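# Fold a napkin diagonally into a triangle with two arms

## Task

Bring one corner of the napkin across to the opposite corner so it forms a flat, low triangle whose three tips are fully stretched out and lie flat away from the crease. The two matched corners must land within about a thumb's width of each other. The whole napkin must rest on the table, clear of every arm base and its mounting parts. The carried corner may be placed or dropped onto its mate. The attempt fails if the napkin comes loose from a gripper while that gripper is sweeping sideways fast enough to throw it, even if the other gripper catches it. The fold has to stay in shape by itself, not because the robot is holding it. Finish with both arms and hands raised and touching nothing during the final second after the scene has settled. The scene must actually come to rest.

## Robot and tools

Robot: two arms, left_arm and right_arm, each ending in a parallel two-finger gripper. Cameras: cam_head_left, cam_head_right, cam_high, cam_low (504x504 each) and cam_left_wrist, cam_right_wrist (616x616 each). Every result returns images in that order.

Scene frame: origin on the table surface midway between the arm bases. +x runs out over the table, +z is up, and left_arm sits on the +y side. The names left and right refer to the arms, not to image sides. Result state lines print each gripper's end_effector_position (metres) and end_effector_quat_wxyz in this shared frame. Printed positions can be slightly wrong, more so when an arm reaches far. Gripper frame: fingers point along the gripper's +z, and they close and open along its y. The reported point lies between the finger pads, about 1 cm short of the tips.

The row layout, used by both execute_actions and move: one flat list of 14 numbers covering both arms, each in [-1, 1]. Order is dx, dy, dz, rx, ry, rz, opening for left_arm, then those seven again for right_arm. Always send all 14, even when one arm is idle. dx..rz are an offset, not a pose: they are expressed in that gripper's own axes and measured from its measured pose at the start of the action (for a call's first action, from the last pose a result reported). Scale: 1.0 equals 0.6 m of travel or 180 degrees of turn. rx, ry, rz form a single rotation vector. Opening is absolute, not an offset: +1 is fully open (0.094 m), -1 closed.

execute_actions(actions): a list of actions run in sequence. Each action is a table of up to 15 rows; each row lasts one control step of 1/30 s, and a short table repeats its final row to fill 15 steps. Every row is an offset from the action's start pose, not from the row before it. An empty list just returns state and images. Per step the command is clipped to at most 70 mm and 16 degrees from the gripper's measured pose, so large offsets take several actions; after an action an arm continues only to its last clipped pose. Damped inverse kinematics favours position over orientation. Results list step readings of end_effector_position; HELD next to an arm label means part of that arm's row was held back that step.

move(target, speed, blocking): target is one 14-number row as above, offsets measured from the pose in the latest result that shows one. Each gripper travels a straight line toward its goal, both paths finishing together, lasting 0.5 to 10 s (cut off at 10 s). speed is path top speed in m/s, 0.002 to 0.5, default 0.25; turning is capped at double that in rad/s. Grippers turn the short way round. Paths ignore obstacles and the other arm, can lag, drift and overshoot speed near full extension. Opening is sent when the move starts. blocking=false returns after 0.5 s while motion continues; until a result reports the end, further rows and moves are refused, so use wait or stop. The extra move: line reports the ending (done, off_target, moving, held, fault), any limits (paced = pose clipped; held = a check blocked steps, after which the arm may race ahead), and each gripper's remaining distance. An ending naming one arm means the other finished fine.

wait(seconds): 0 to 10; arms hold last command, a running move keeps going, returns early if that move ends. stop(): brakes a running move; it needs braking room, fingers keep moving. zoom_image(camera, region): region [x0, y0, x1, y1] in pixels of that camera's latest image, top-left origin, at most 504x504. finished_scene(scene): ends the scene by number, irreversible; its result tells whether the task succeeded and gives the next task.

Other result lines: Hand target shows where the controller is now driving each gripper. pose unreachable means the clearance check altered or blocked that arm's command. grip_measured reads finger opening on the command scale (last Joint positions value is metres); readings may be off by about 1 mm per gripper. To hold cloth, command an opening below grip_measured, roughly 0.03 under for a firm grip; thin material gets less force. Joint ranges (rad): waist -2.618 to 3.054, shoulder 0 to 3.142, elbow 0 to 3.142, wrist pitch -1.571 to 1.571, wrist yaw -1.571 to 1.571, wrist roll -2.094 to 2.094; elbows stop just short of straight.

Arms tend to settle a centimetre or more low, and zero offsets can let them sag further. To keep an arm still, send the correction back to its wanted pose in the first call of a reply and zeros afterwards, aiming higher if it keeps drooping. FAULT lines signal an arm stop. Holding loads heats motors: MOTOR HOT at 75 °C, a 10 s stop at 90 °C, and at 100 °C the arm goes limp and drops.

Avoid: arms colliding or pressing each other, hard slams or pushes into the table, letting the napkin slip out during fast sideways motion, dropping things, and ending with any gripper in contact with the cloth or table.

Each tool is called after "Call:" in YAML: its name, and indented under it one key for each argument.

## Session

Call:
execute_actions:
  actions: []

Scene clock: 0.00 s.
left_arm: end_effector_position=(+0.3507, +0.0908, +0.1414) grip_measured=-0.985 end_effector_quat_wxyz=(+0.295, +0.307, +0.898, -0.110) | right_arm: end_effector_position=(+0.3560, -0.2456, +0.4034) grip_measured=+1.000 end_effector_quat_wxyz=(+0.701, -0.042, +0.710, +0.049)
Joint positions: left_arm=[-0.51   1.692  1.292 -0.533  0.061  0.054  0.001] | right_arm=[-0.011  1.053  1.046 -0.004  0.001  0.011  0.094]
Joint velocities: left_arm=[-0.007 -0.022 -0.012 -0.007 -0.037 -0.051  0.   ] | right_arm=[-0.002 -0.002 -0.007  0.051 -0.051  0.007  0.   ]
Motor temperatures (°C, as the motors report them): left_arm=[29 29 27 26 27 29] | right_arm=[27 26 29 27 28 25]
Hand target (left_arm): +0.350, +0.091, +0.143; +0.294, +0.307, +0.898, -0.110
Hand target (right_arm): +0.354, -0.246, +0.404; +0.700, -0.042, +0.711, +0.049

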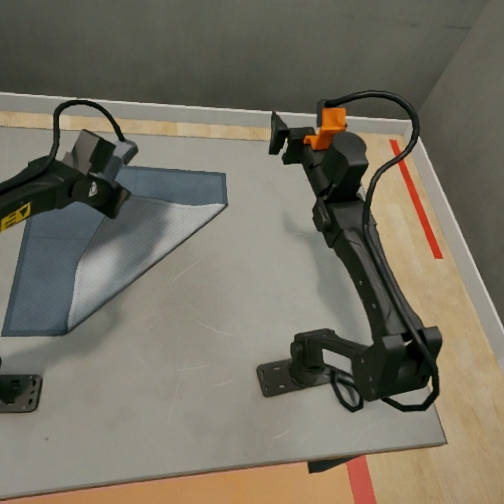

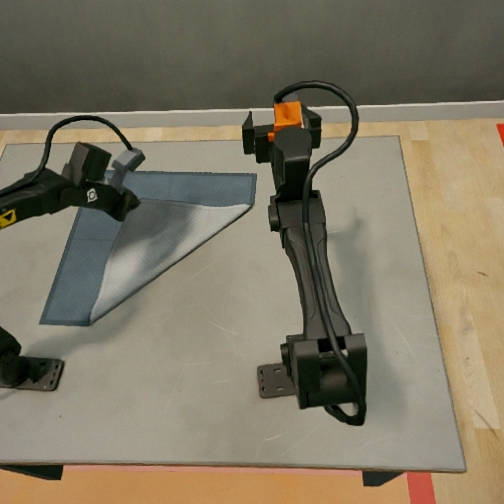

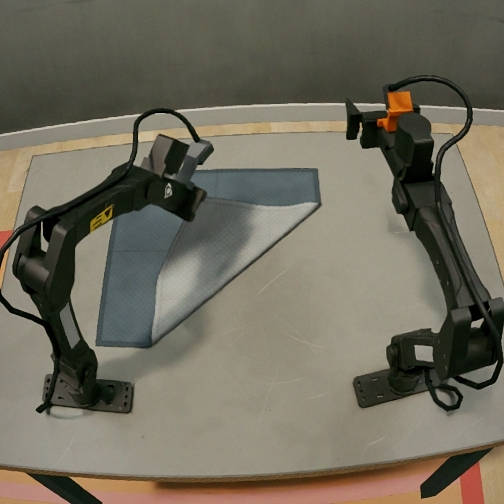

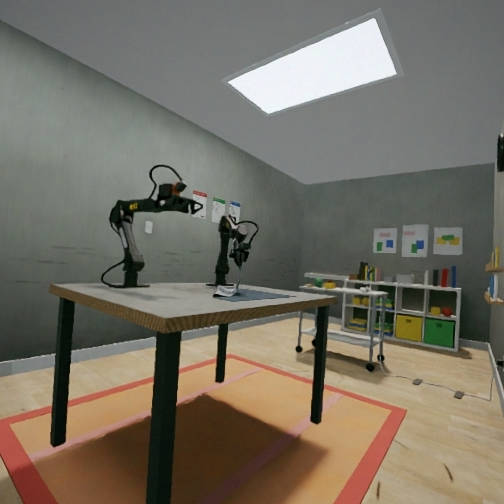

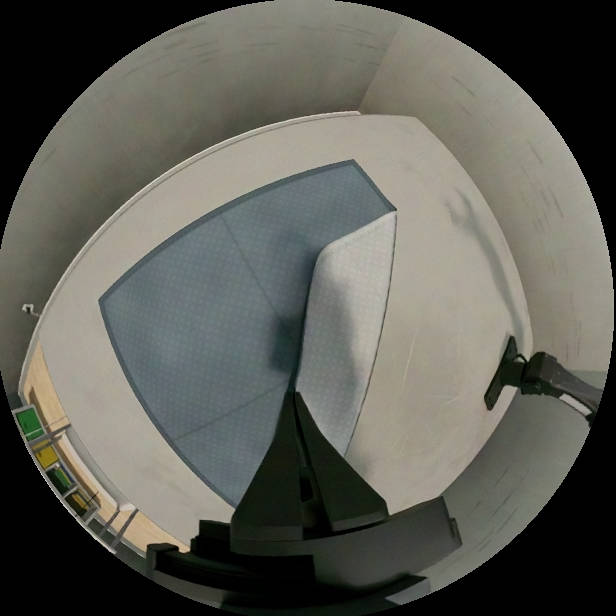

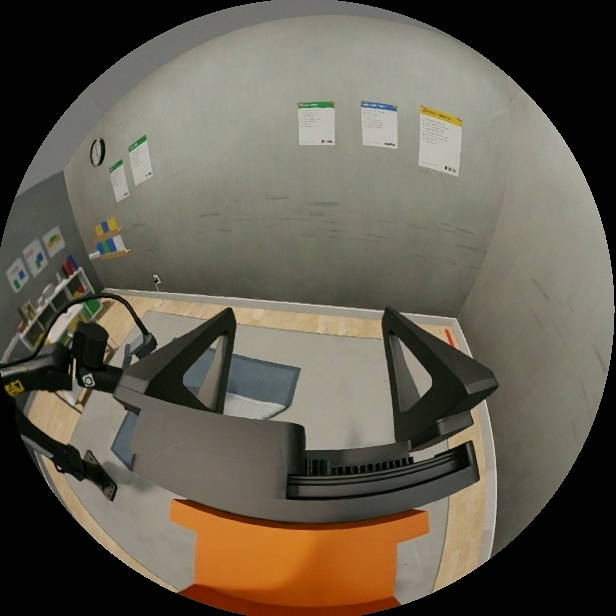

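Call:
move:
  target: [0.038,0.295,0.09,0,0,0,-1,0,0,0,0,0,0,1]
  speed: 0.12

Scene clock: 10.47 s.
left_arm: end_effector_position=(+0.4660, +0.2243, +0.0788) grip_measured=-0.985 end_effector_quat_wxyz=(+0.288, +0.301, +0.903, -0.105) | right_arm: end_effector_position=(+0.3560, -0.2456, +0.4039) grip_measured=+1.000 end_effector_quat_wxyz=(+0.702, -0.041, +0.709, +0.049)
Joint positions: left_arm=[-0.07   1.997  1.451 -0.468  0.297  0.412  0.001] | right_arm=[-0.011  1.053  1.046 -0.002  0.001  0.011  0.094]
Joint velocities: left_arm=[ 0.002  0.002 -0.012 -0.066 -0.022  0.051  0.   ] | right_arm=[ 0.002 -0.007 -0.002  0.051 -0.022 -0.037  0.   ]
Motor temperatures (°C, as the motors report them): left_arm=[29 30 28 27 27 29] | right_arm=[27 26 30 29 28 25]
Hand target (left_arm): +0.473, +0.221, +0.084; +0.297, +0.306, +0.898, -0.111
Hand target (right_arm): +0.356, -0.246, +0.403; +0.701, -0.042, +0.710, +0.049
Off the commanded pose (left_arm): 0.006 m, 1 deg.
Off the commanded pose (right_arm): 0.000 m, 0 deg.
move: done

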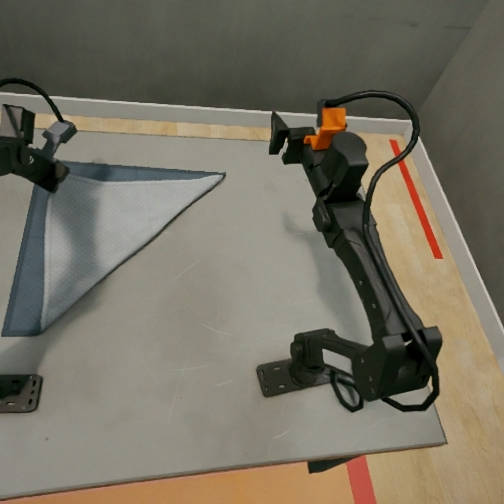

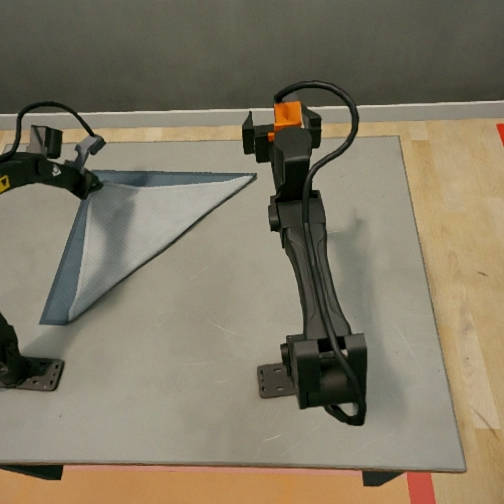

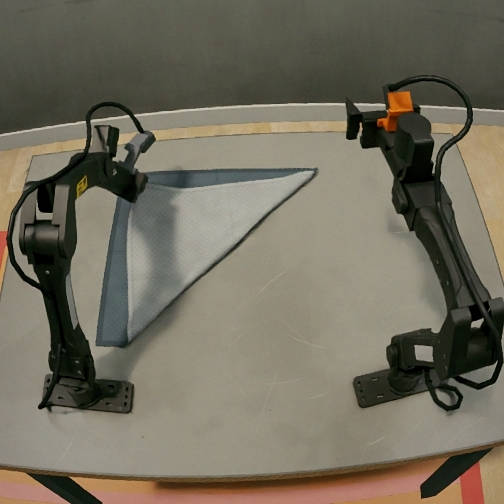

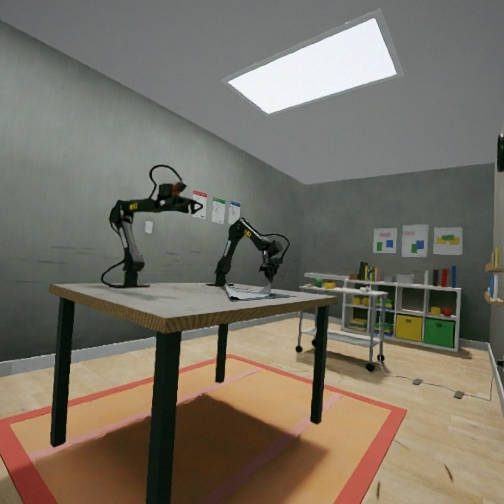

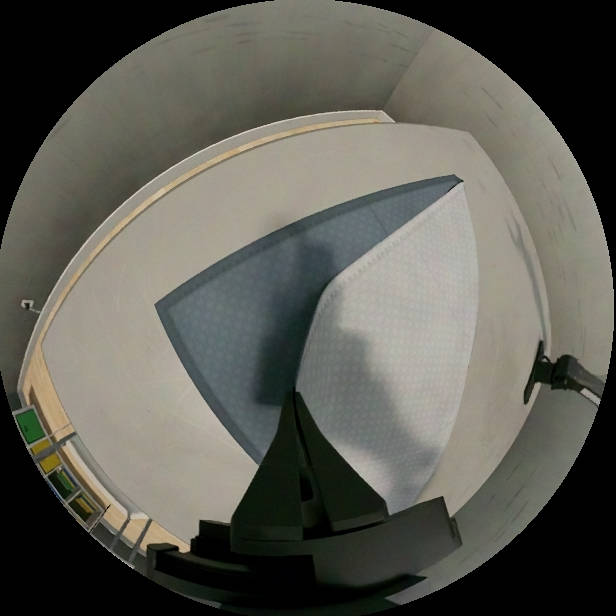

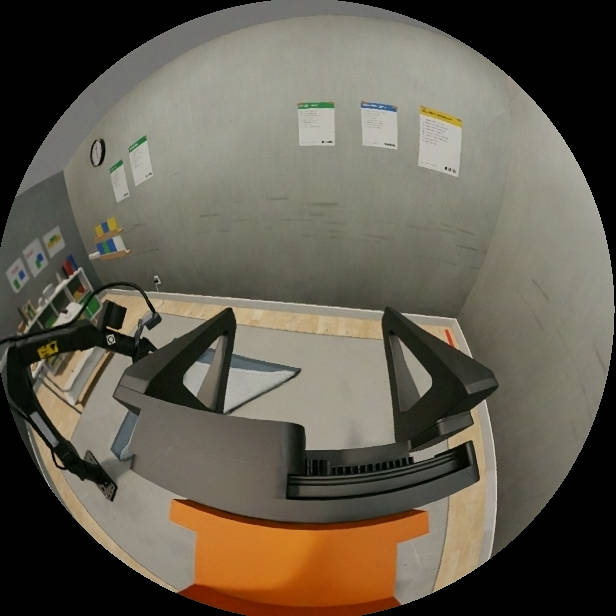

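Call:
move:
  target: [0.037,0.118,0.073,0,0,0,-1,0,0,0,0,0,0,1]
  speed: 0.08

Scene clock: 16.93 s.
left_arm: end_effector_position=(+0.5055, +0.2774, +0.0240) grip_measured=-0.985 end_effector_quat_wxyz=(+0.274, +0.295, +0.910, -0.100) | right_arm: end_effector_position=(+0.3560, -0.2456, +0.4045) grip_measured=+1.000 end_effector_quat_wxyz=(+0.703, -0.041, +0.708, +0.049)
Joint positions: left_arm=[ 0.055  2.216  1.586 -0.447  0.342  0.521  0.001] | right_arm=[-0.011  1.053  1.046  0.001  0.001  0.011  0.094]
Joint velocities: left_arm=[-0.007 -0.007  0.007 -0.022  0.022 -0.037  0.   ] | right_arm=[-0.007 -0.007  0.022  0.022 -0.037 -0.007  0.   ]
Motor temperatures (°C, as the motors report them): left_arm=[29 30 29 28 27 29] | right_arm=[27 26 30 30 28 25]
Hand target (left_arm): +0.515, +0.276, +0.030; +0.289, +0.300, +0.903, -0.104
Hand target (right_arm): +0.356, -0.246, +0.404; +0.702, -0.041, +0.709, +0.049
Off the commanded pose (left_arm): 0.010 m, 2 deg.
Off the commanded pose (right_arm): 0.001 m, 0 deg.
move: done

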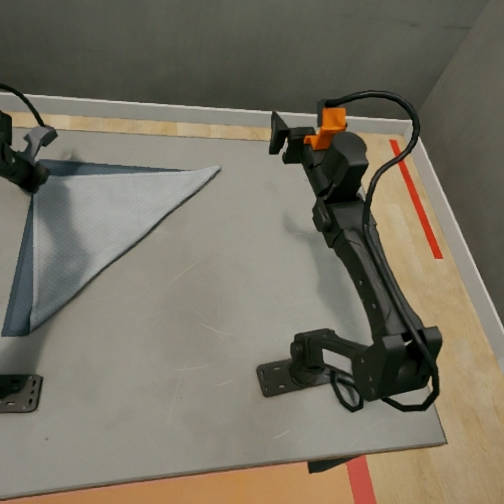

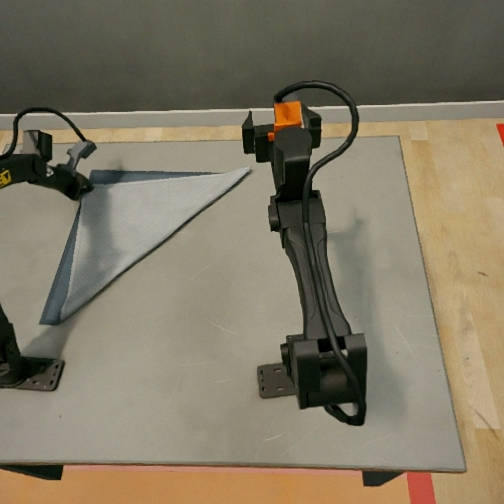

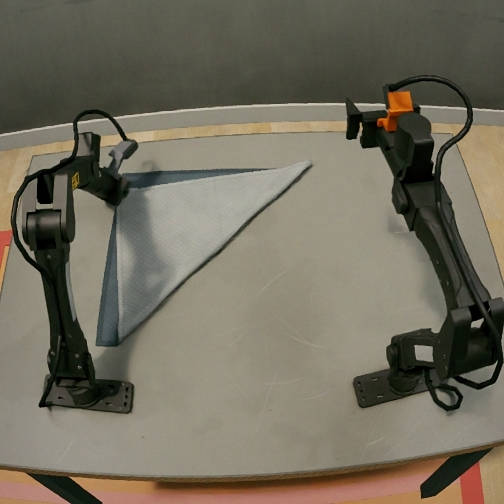

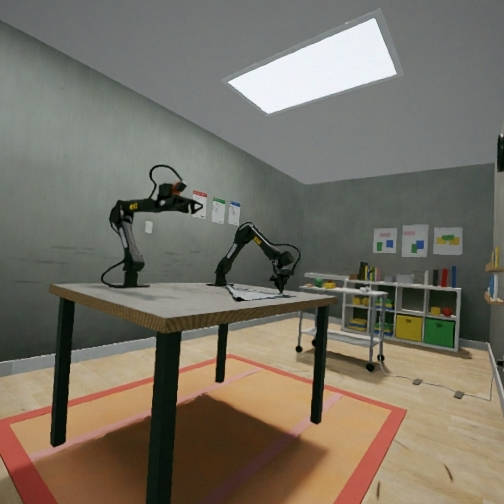

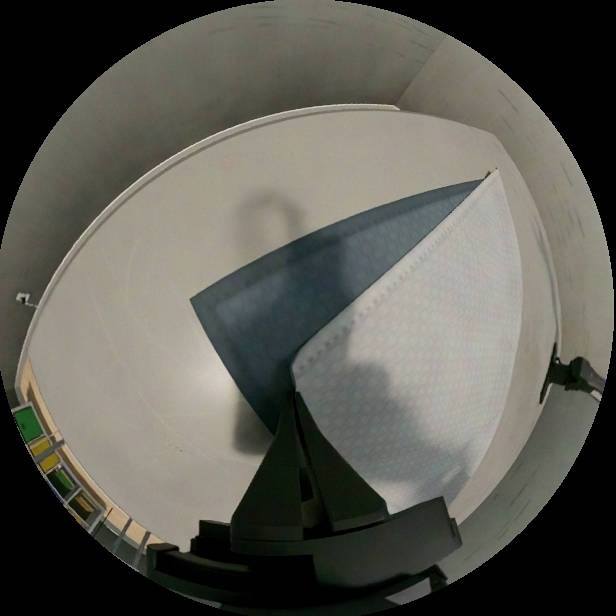

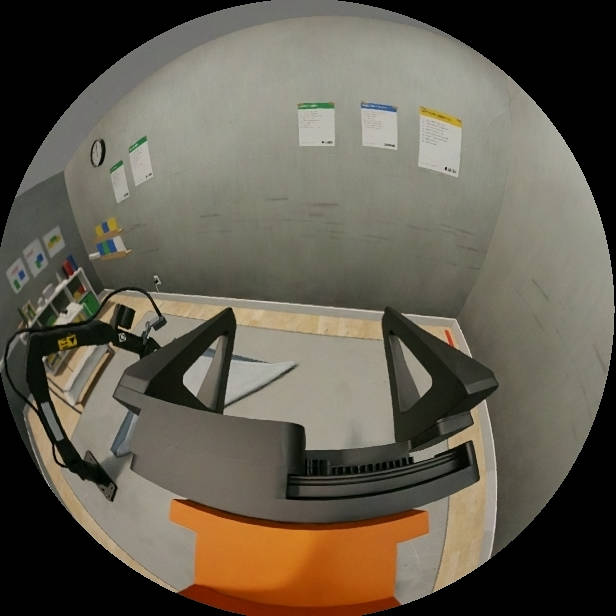

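Call:
move:
  target: [-0.085,0.042,0.043,0,0,0,-1,0,0,0,0,0,0,1]
  speed: 0.06

Scene clock: 22.63 s.
left_arm: end_effector_position=(+0.5665, +0.2660, +0.0347) grip_measured=-0.985 end_effector_quat_wxyz=(+0.287, +0.296, +0.906, -0.099) | right_arm: end_effector_position=(+0.3560, -0.2456, +0.4049) grip_measured=+1.000 end_effector_quat_wxyz=(+0.704, -0.041, +0.708, +0.049)
Joint positions: left_arm=[ 0.036  2.433  1.995 -0.607  0.337  0.503  0.001] | right_arm=[-0.011  1.053  1.046  0.002  0.001  0.011  0.094]
Joint velocities: left_arm=[-0.007  0.002 -0.002  0.007  0.007 -0.051 -0.001] | right_arm=[-0.012 -0.012  0.012 -0.037 -0.051 -0.051  0.   ]
Motor temperatures (°C, as the motors report them): left_arm=[29 31 29 28 27 29] | right_arm=[27 26 30 31 28 25]
Hand target (left_arm): +0.565, +0.263, +0.031; +0.275, +0.295, +0.909, -0.100
Hand target (right_arm): +0.356, -0.246, +0.404; +0.703, -0.041, +0.708, +0.049
Off the commanded pose (left_arm): 0.005 m, 1 deg.
Off the commanded pose (right_arm): 0.000 m, 0 deg.
move: done

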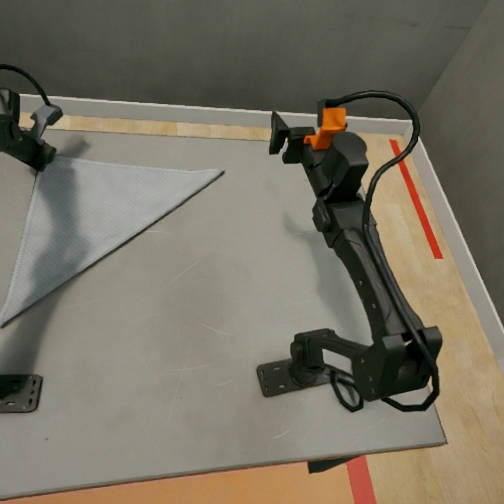

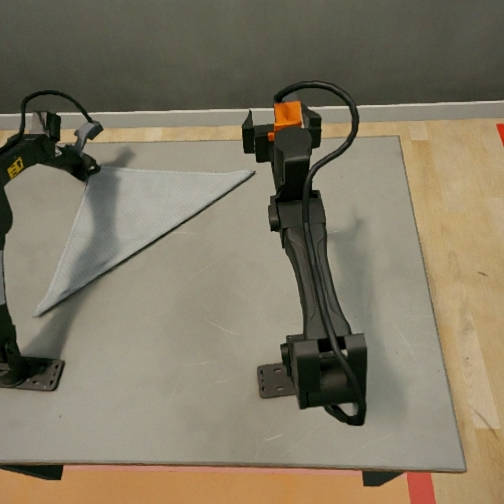

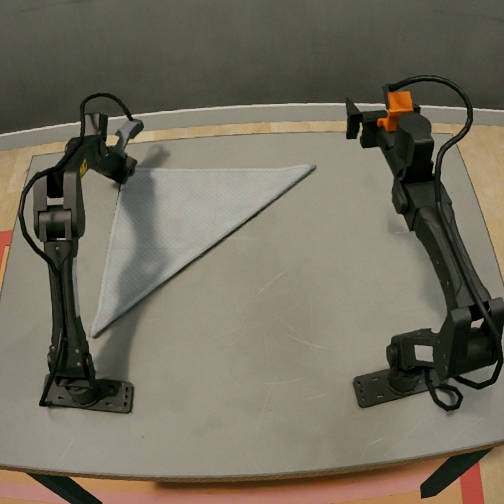

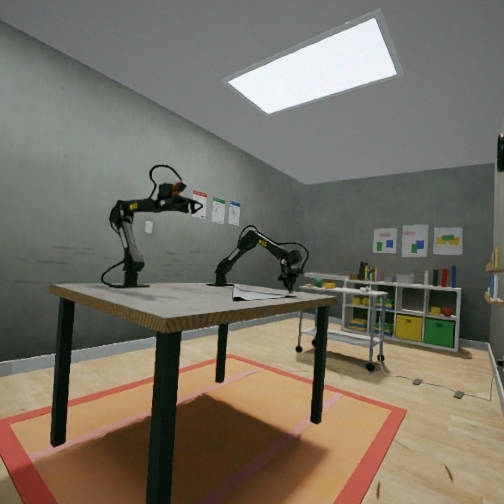

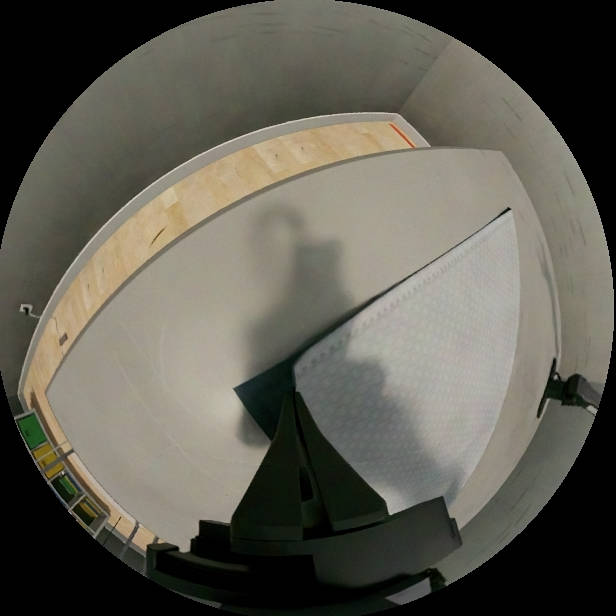

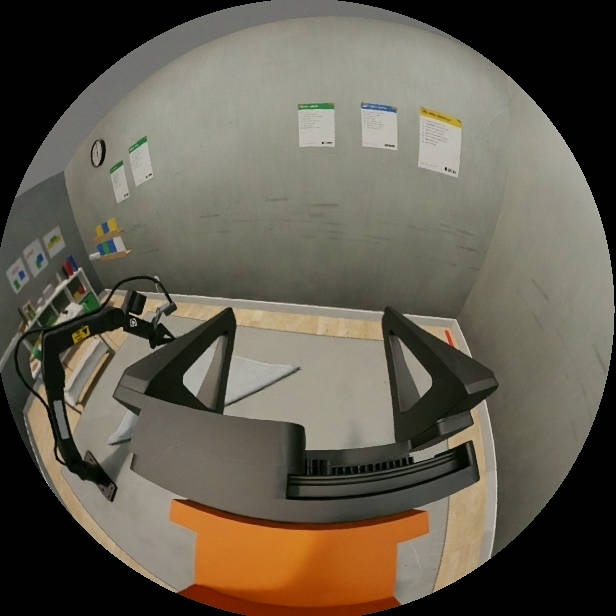

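Call:
move:
  target: [0.032,-0.005,0.008,0,0,0,-1,0,0,0,0,0,0,1]
  speed: 0.04

Call:
move:
  target: [0,0,0,0,0,0,0.2,0,0,0,0,0,0,1]

Call:
move:
  target: [0,0,-0.2,0,0,0,0.2,0,0,0,0,0,0,1]
  speed: 0.1

Scene clock: 34.20 s.
left_arm: end_effector_position=(+0.5583, +0.2675, +0.0213) grip_measured=-0.985 end_effector_quat_wxyz=(+0.287, +0.297, +0.906, -0.098) | right_arm: end_effector_position=(+0.3560, -0.2456, +0.4055) grip_measured=+1.000 end_effector_quat_wxyz=(+0.704, -0.041, +0.707, +0.049)
Joint positions: left_arm=[ 0.038  2.41   1.898 -0.534  0.338  0.505  0.001] | right_arm=[-0.011  1.053  1.046  0.005  0.001  0.011  0.094]
Joint velocities: left_arm=[ 0.002 -0.007 -0.012 -0.022  0.037  0.022 -0.001] | right_arm=[-0.002 -0.022 -0.017 -0.081  0.007  0.095  0.   ]
Motor temperatures (°C, as the motors report them): left_arm=[29 32 29 28 27 29] | right_arm=[27 26 31 32 28 25]
Hand target (left_arm): +0.555, +0.271, +0.020; +0.286, +0.296, +0.906, -0.099
Hand target (right_arm): +0.356, -0.246, +0.405; +0.704, -0.041, +0.708, +0.049
Off the commanded pose (left_arm): 0.006 m, 0 deg.
Off the commanded pose (right_arm): 0.001 m, 0 deg.
move: done

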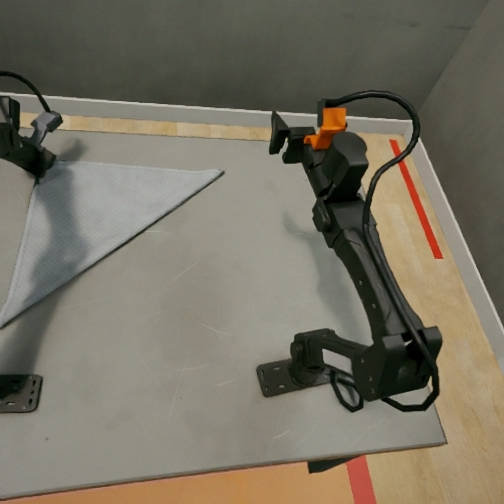

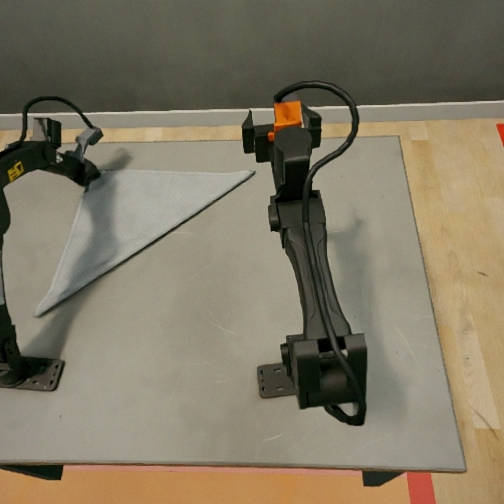

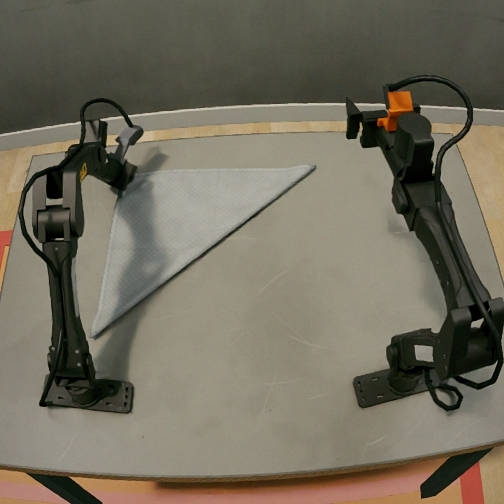

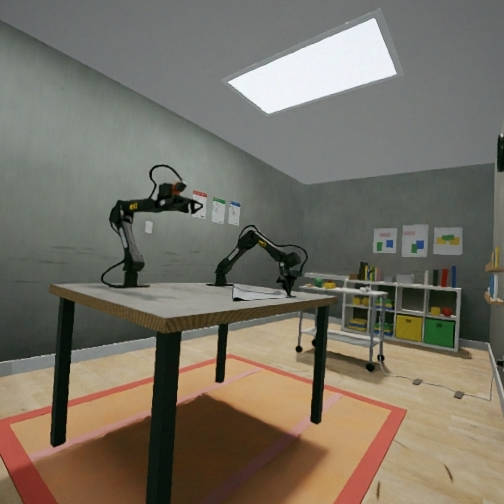

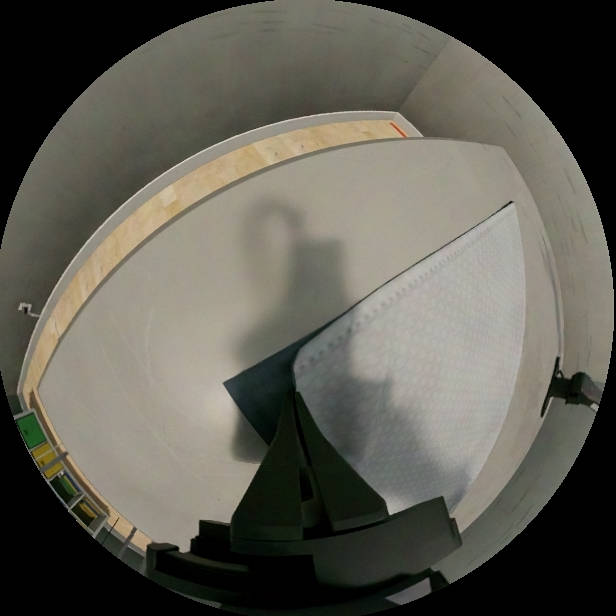

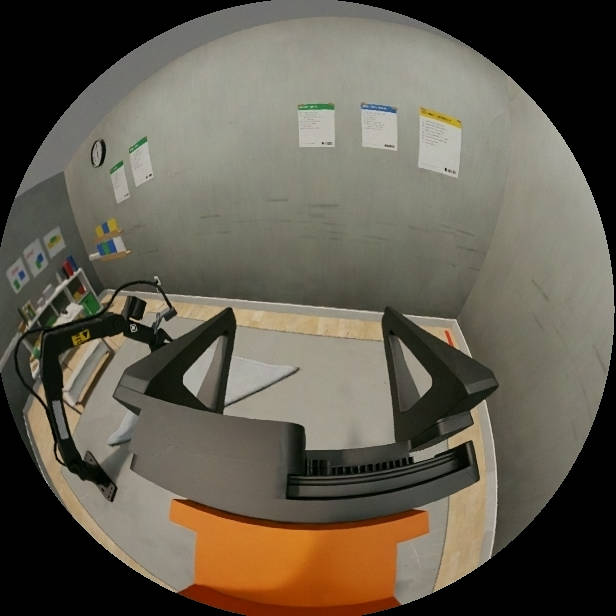

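Scene clock: 34.70 s.
left_arm: end_effector_position=(+0.5583, +0.2675, +0.0213) grip_measured=+0.199 end_effector_quat_wxyz=(+0.287, +0.297, +0.905, -0.098) | right_arm: end_effector_position=(+0.3560, -0.2456, +0.4060) grip_measured=+1.000 end_effector_quat_wxyz=(+0.705, -0.041, +0.706, +0.049)
Joint positions: left_arm=[ 0.038  2.41   1.898 -0.533  0.338  0.505  0.056] | right_arm=[-0.011  1.053  1.046  0.007  0.001  0.011  0.094]
Joint velocities: left_arm=[ 0.017 -0.007 -0.002 -0.007  0.037  0.022 -0.001] | right_arm=[ 0.002 -0.012 -0.002 -0.007  0.066  0.022  0.   ]
Motor temperatures (°C, as the motors report them): left_arm=[29 32 29 28 27 29] | right_arm=[27 26 31 32 28 25]
Hand target (left_arm): +0.558, +0.268, +0.021; +0.287, +0.297, +0.905, -0.098
Hand target (right_arm): +0.356, -0.246, +0.405; +0.704, -0.041, +0.707, +0.049
Off the commanded pose (left_arm): 0.000 m, 0 deg.
Off the commanded pose (right_arm): 0.000 m, 0 deg.
move: done

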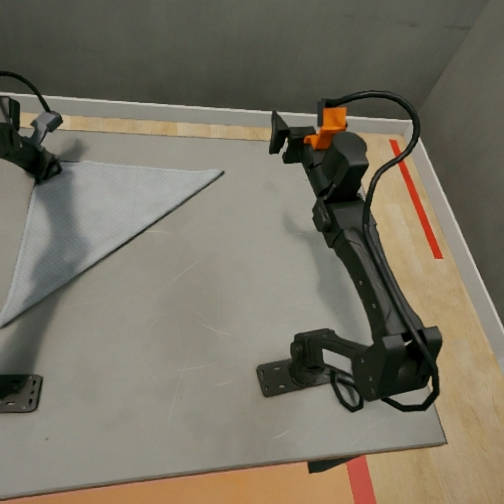

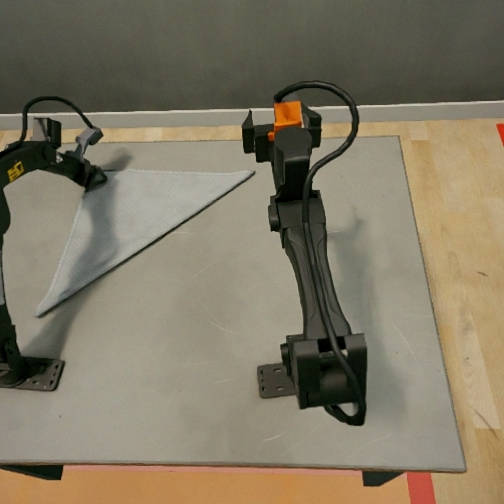

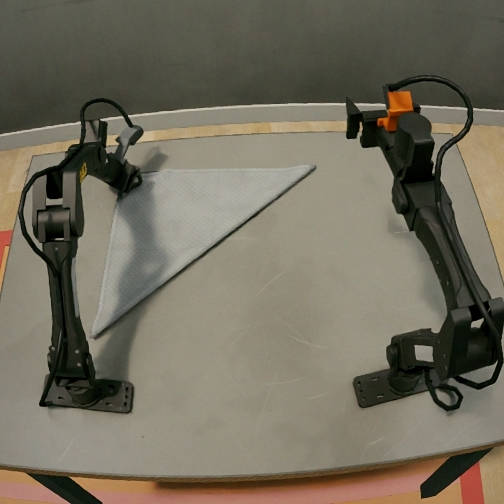

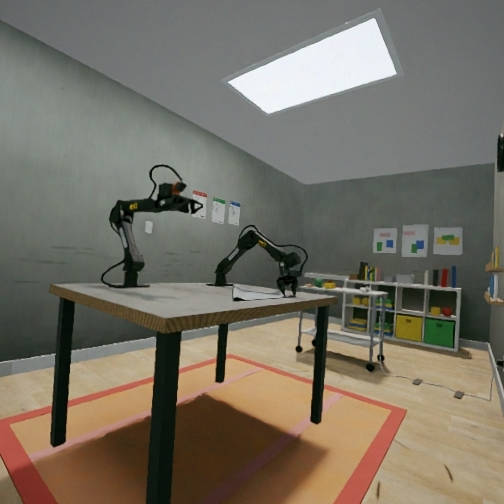

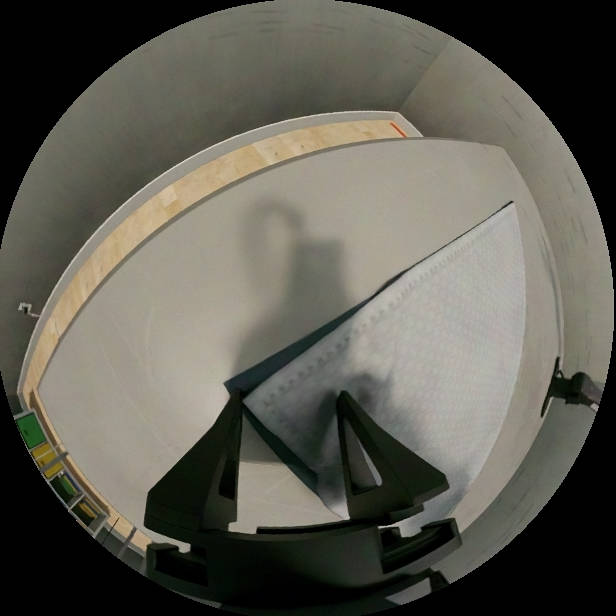

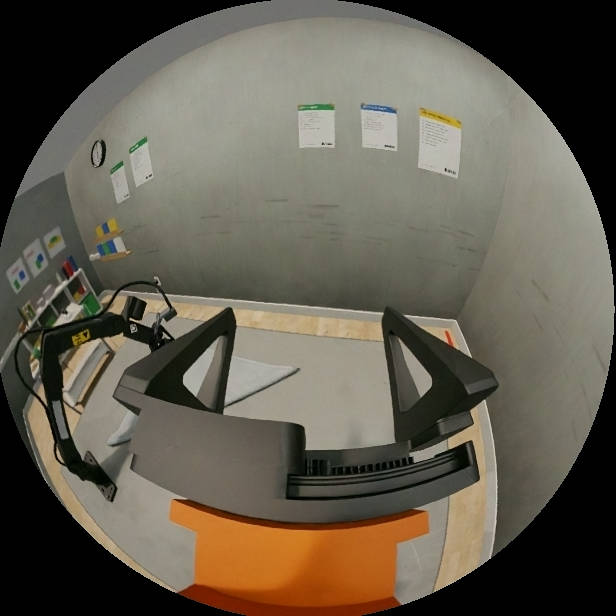

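Scene clock: 36.43 s.
left_arm: end_effector_position=(+0.5147, +0.3099, +0.1262) grip_measured=+0.199 end_effector_quat_wxyz=(+0.304, +0.296, +0.902, -0.084) | right_arm: end_effector_position=(+0.3560, -0.2456, +0.4065) grip_measured=+1.000 end_effector_quat_wxyz=(+0.706, -0.041, +0.706, +0.049)
Joint positions: left_arm=[ 0.123  2.115  1.815 -0.729  0.363  0.581  0.056] | right_arm=[-0.011  1.053  1.046  0.009  0.001  0.011  0.094]
Joint velocities: left_arm=[-0.007  0.007 -0.002  0.051  0.037  0.022  0.001] | right_arm=[ 0.012 -0.007 -0.002 -0.022 -0.051 -0.022  0.   ]
Motor temperatures (°C, as the motors report them): left_arm=[29 32 29 28 27 29] | right_arm=[27 26 31 33 28 25]
Hand target (left_arm): +0.503, +0.309, +0.120; +0.287, +0.296, +0.906, -0.099
Hand target (right_arm): +0.356, -0.246, +0.406; +0.705, -0.041, +0.706, +0.049
Off the commanded pose (left_arm): 0.014 m, 3 deg.
Off the commanded pose (right_arm): 0.000 m, 0 deg.
move: off_target (left_arm)

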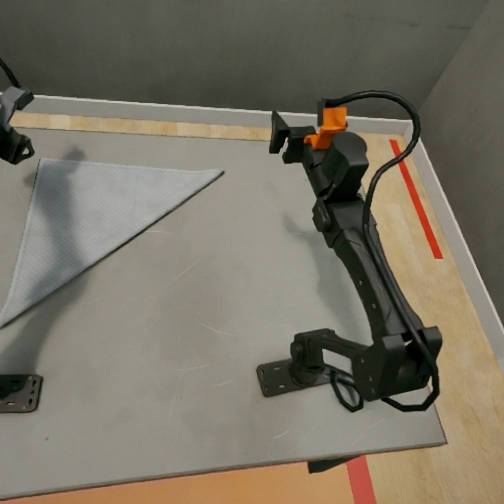

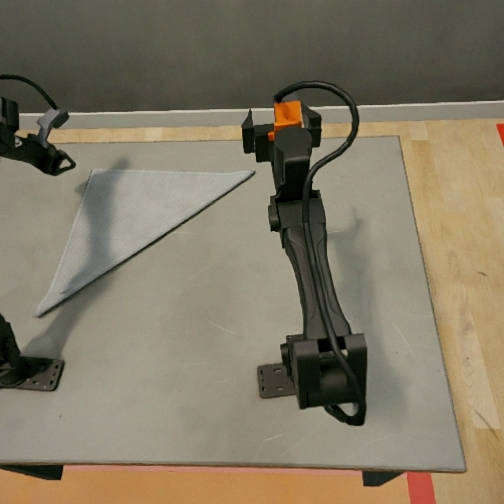

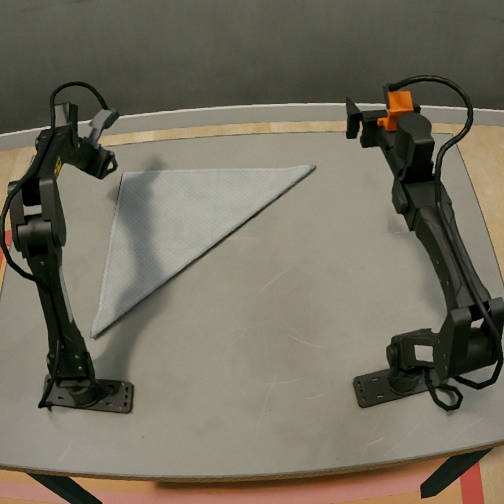

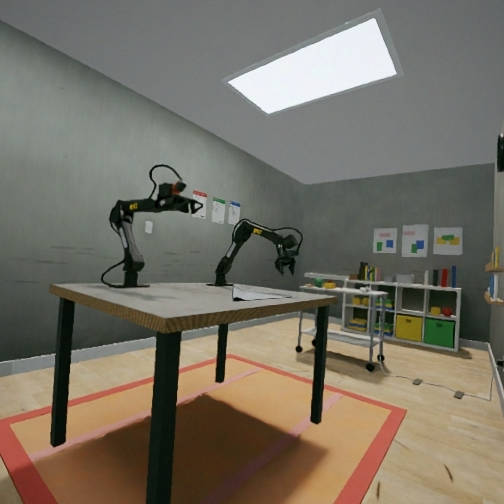

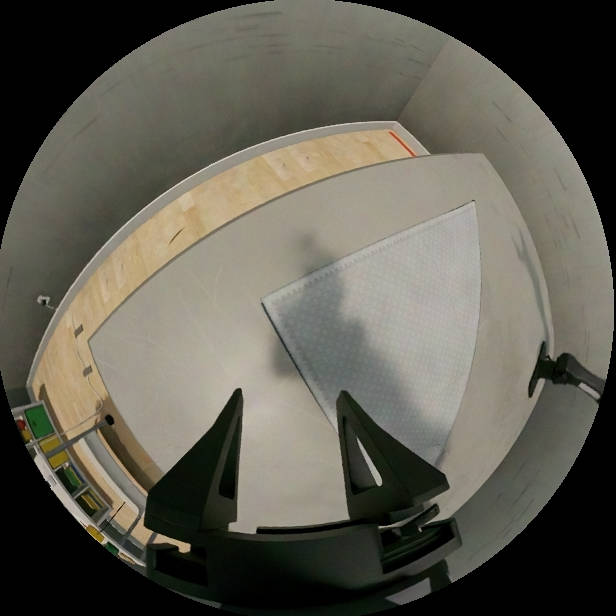

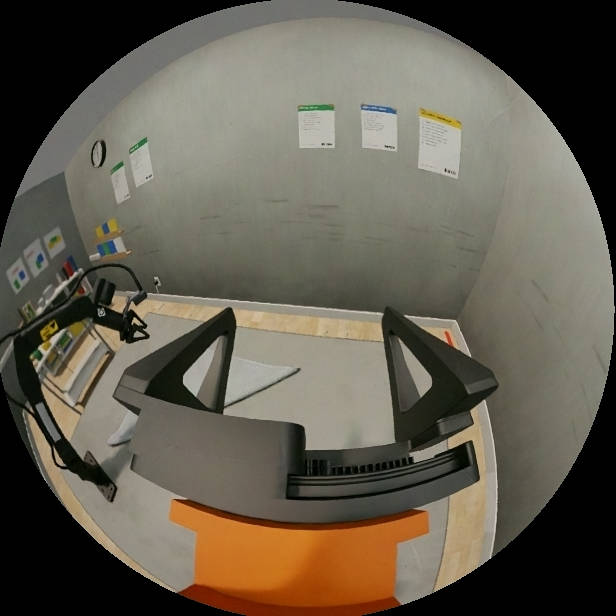

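Looks good.

Call:
finished_scene:
  scene: 1

The scene is finished: the task was done.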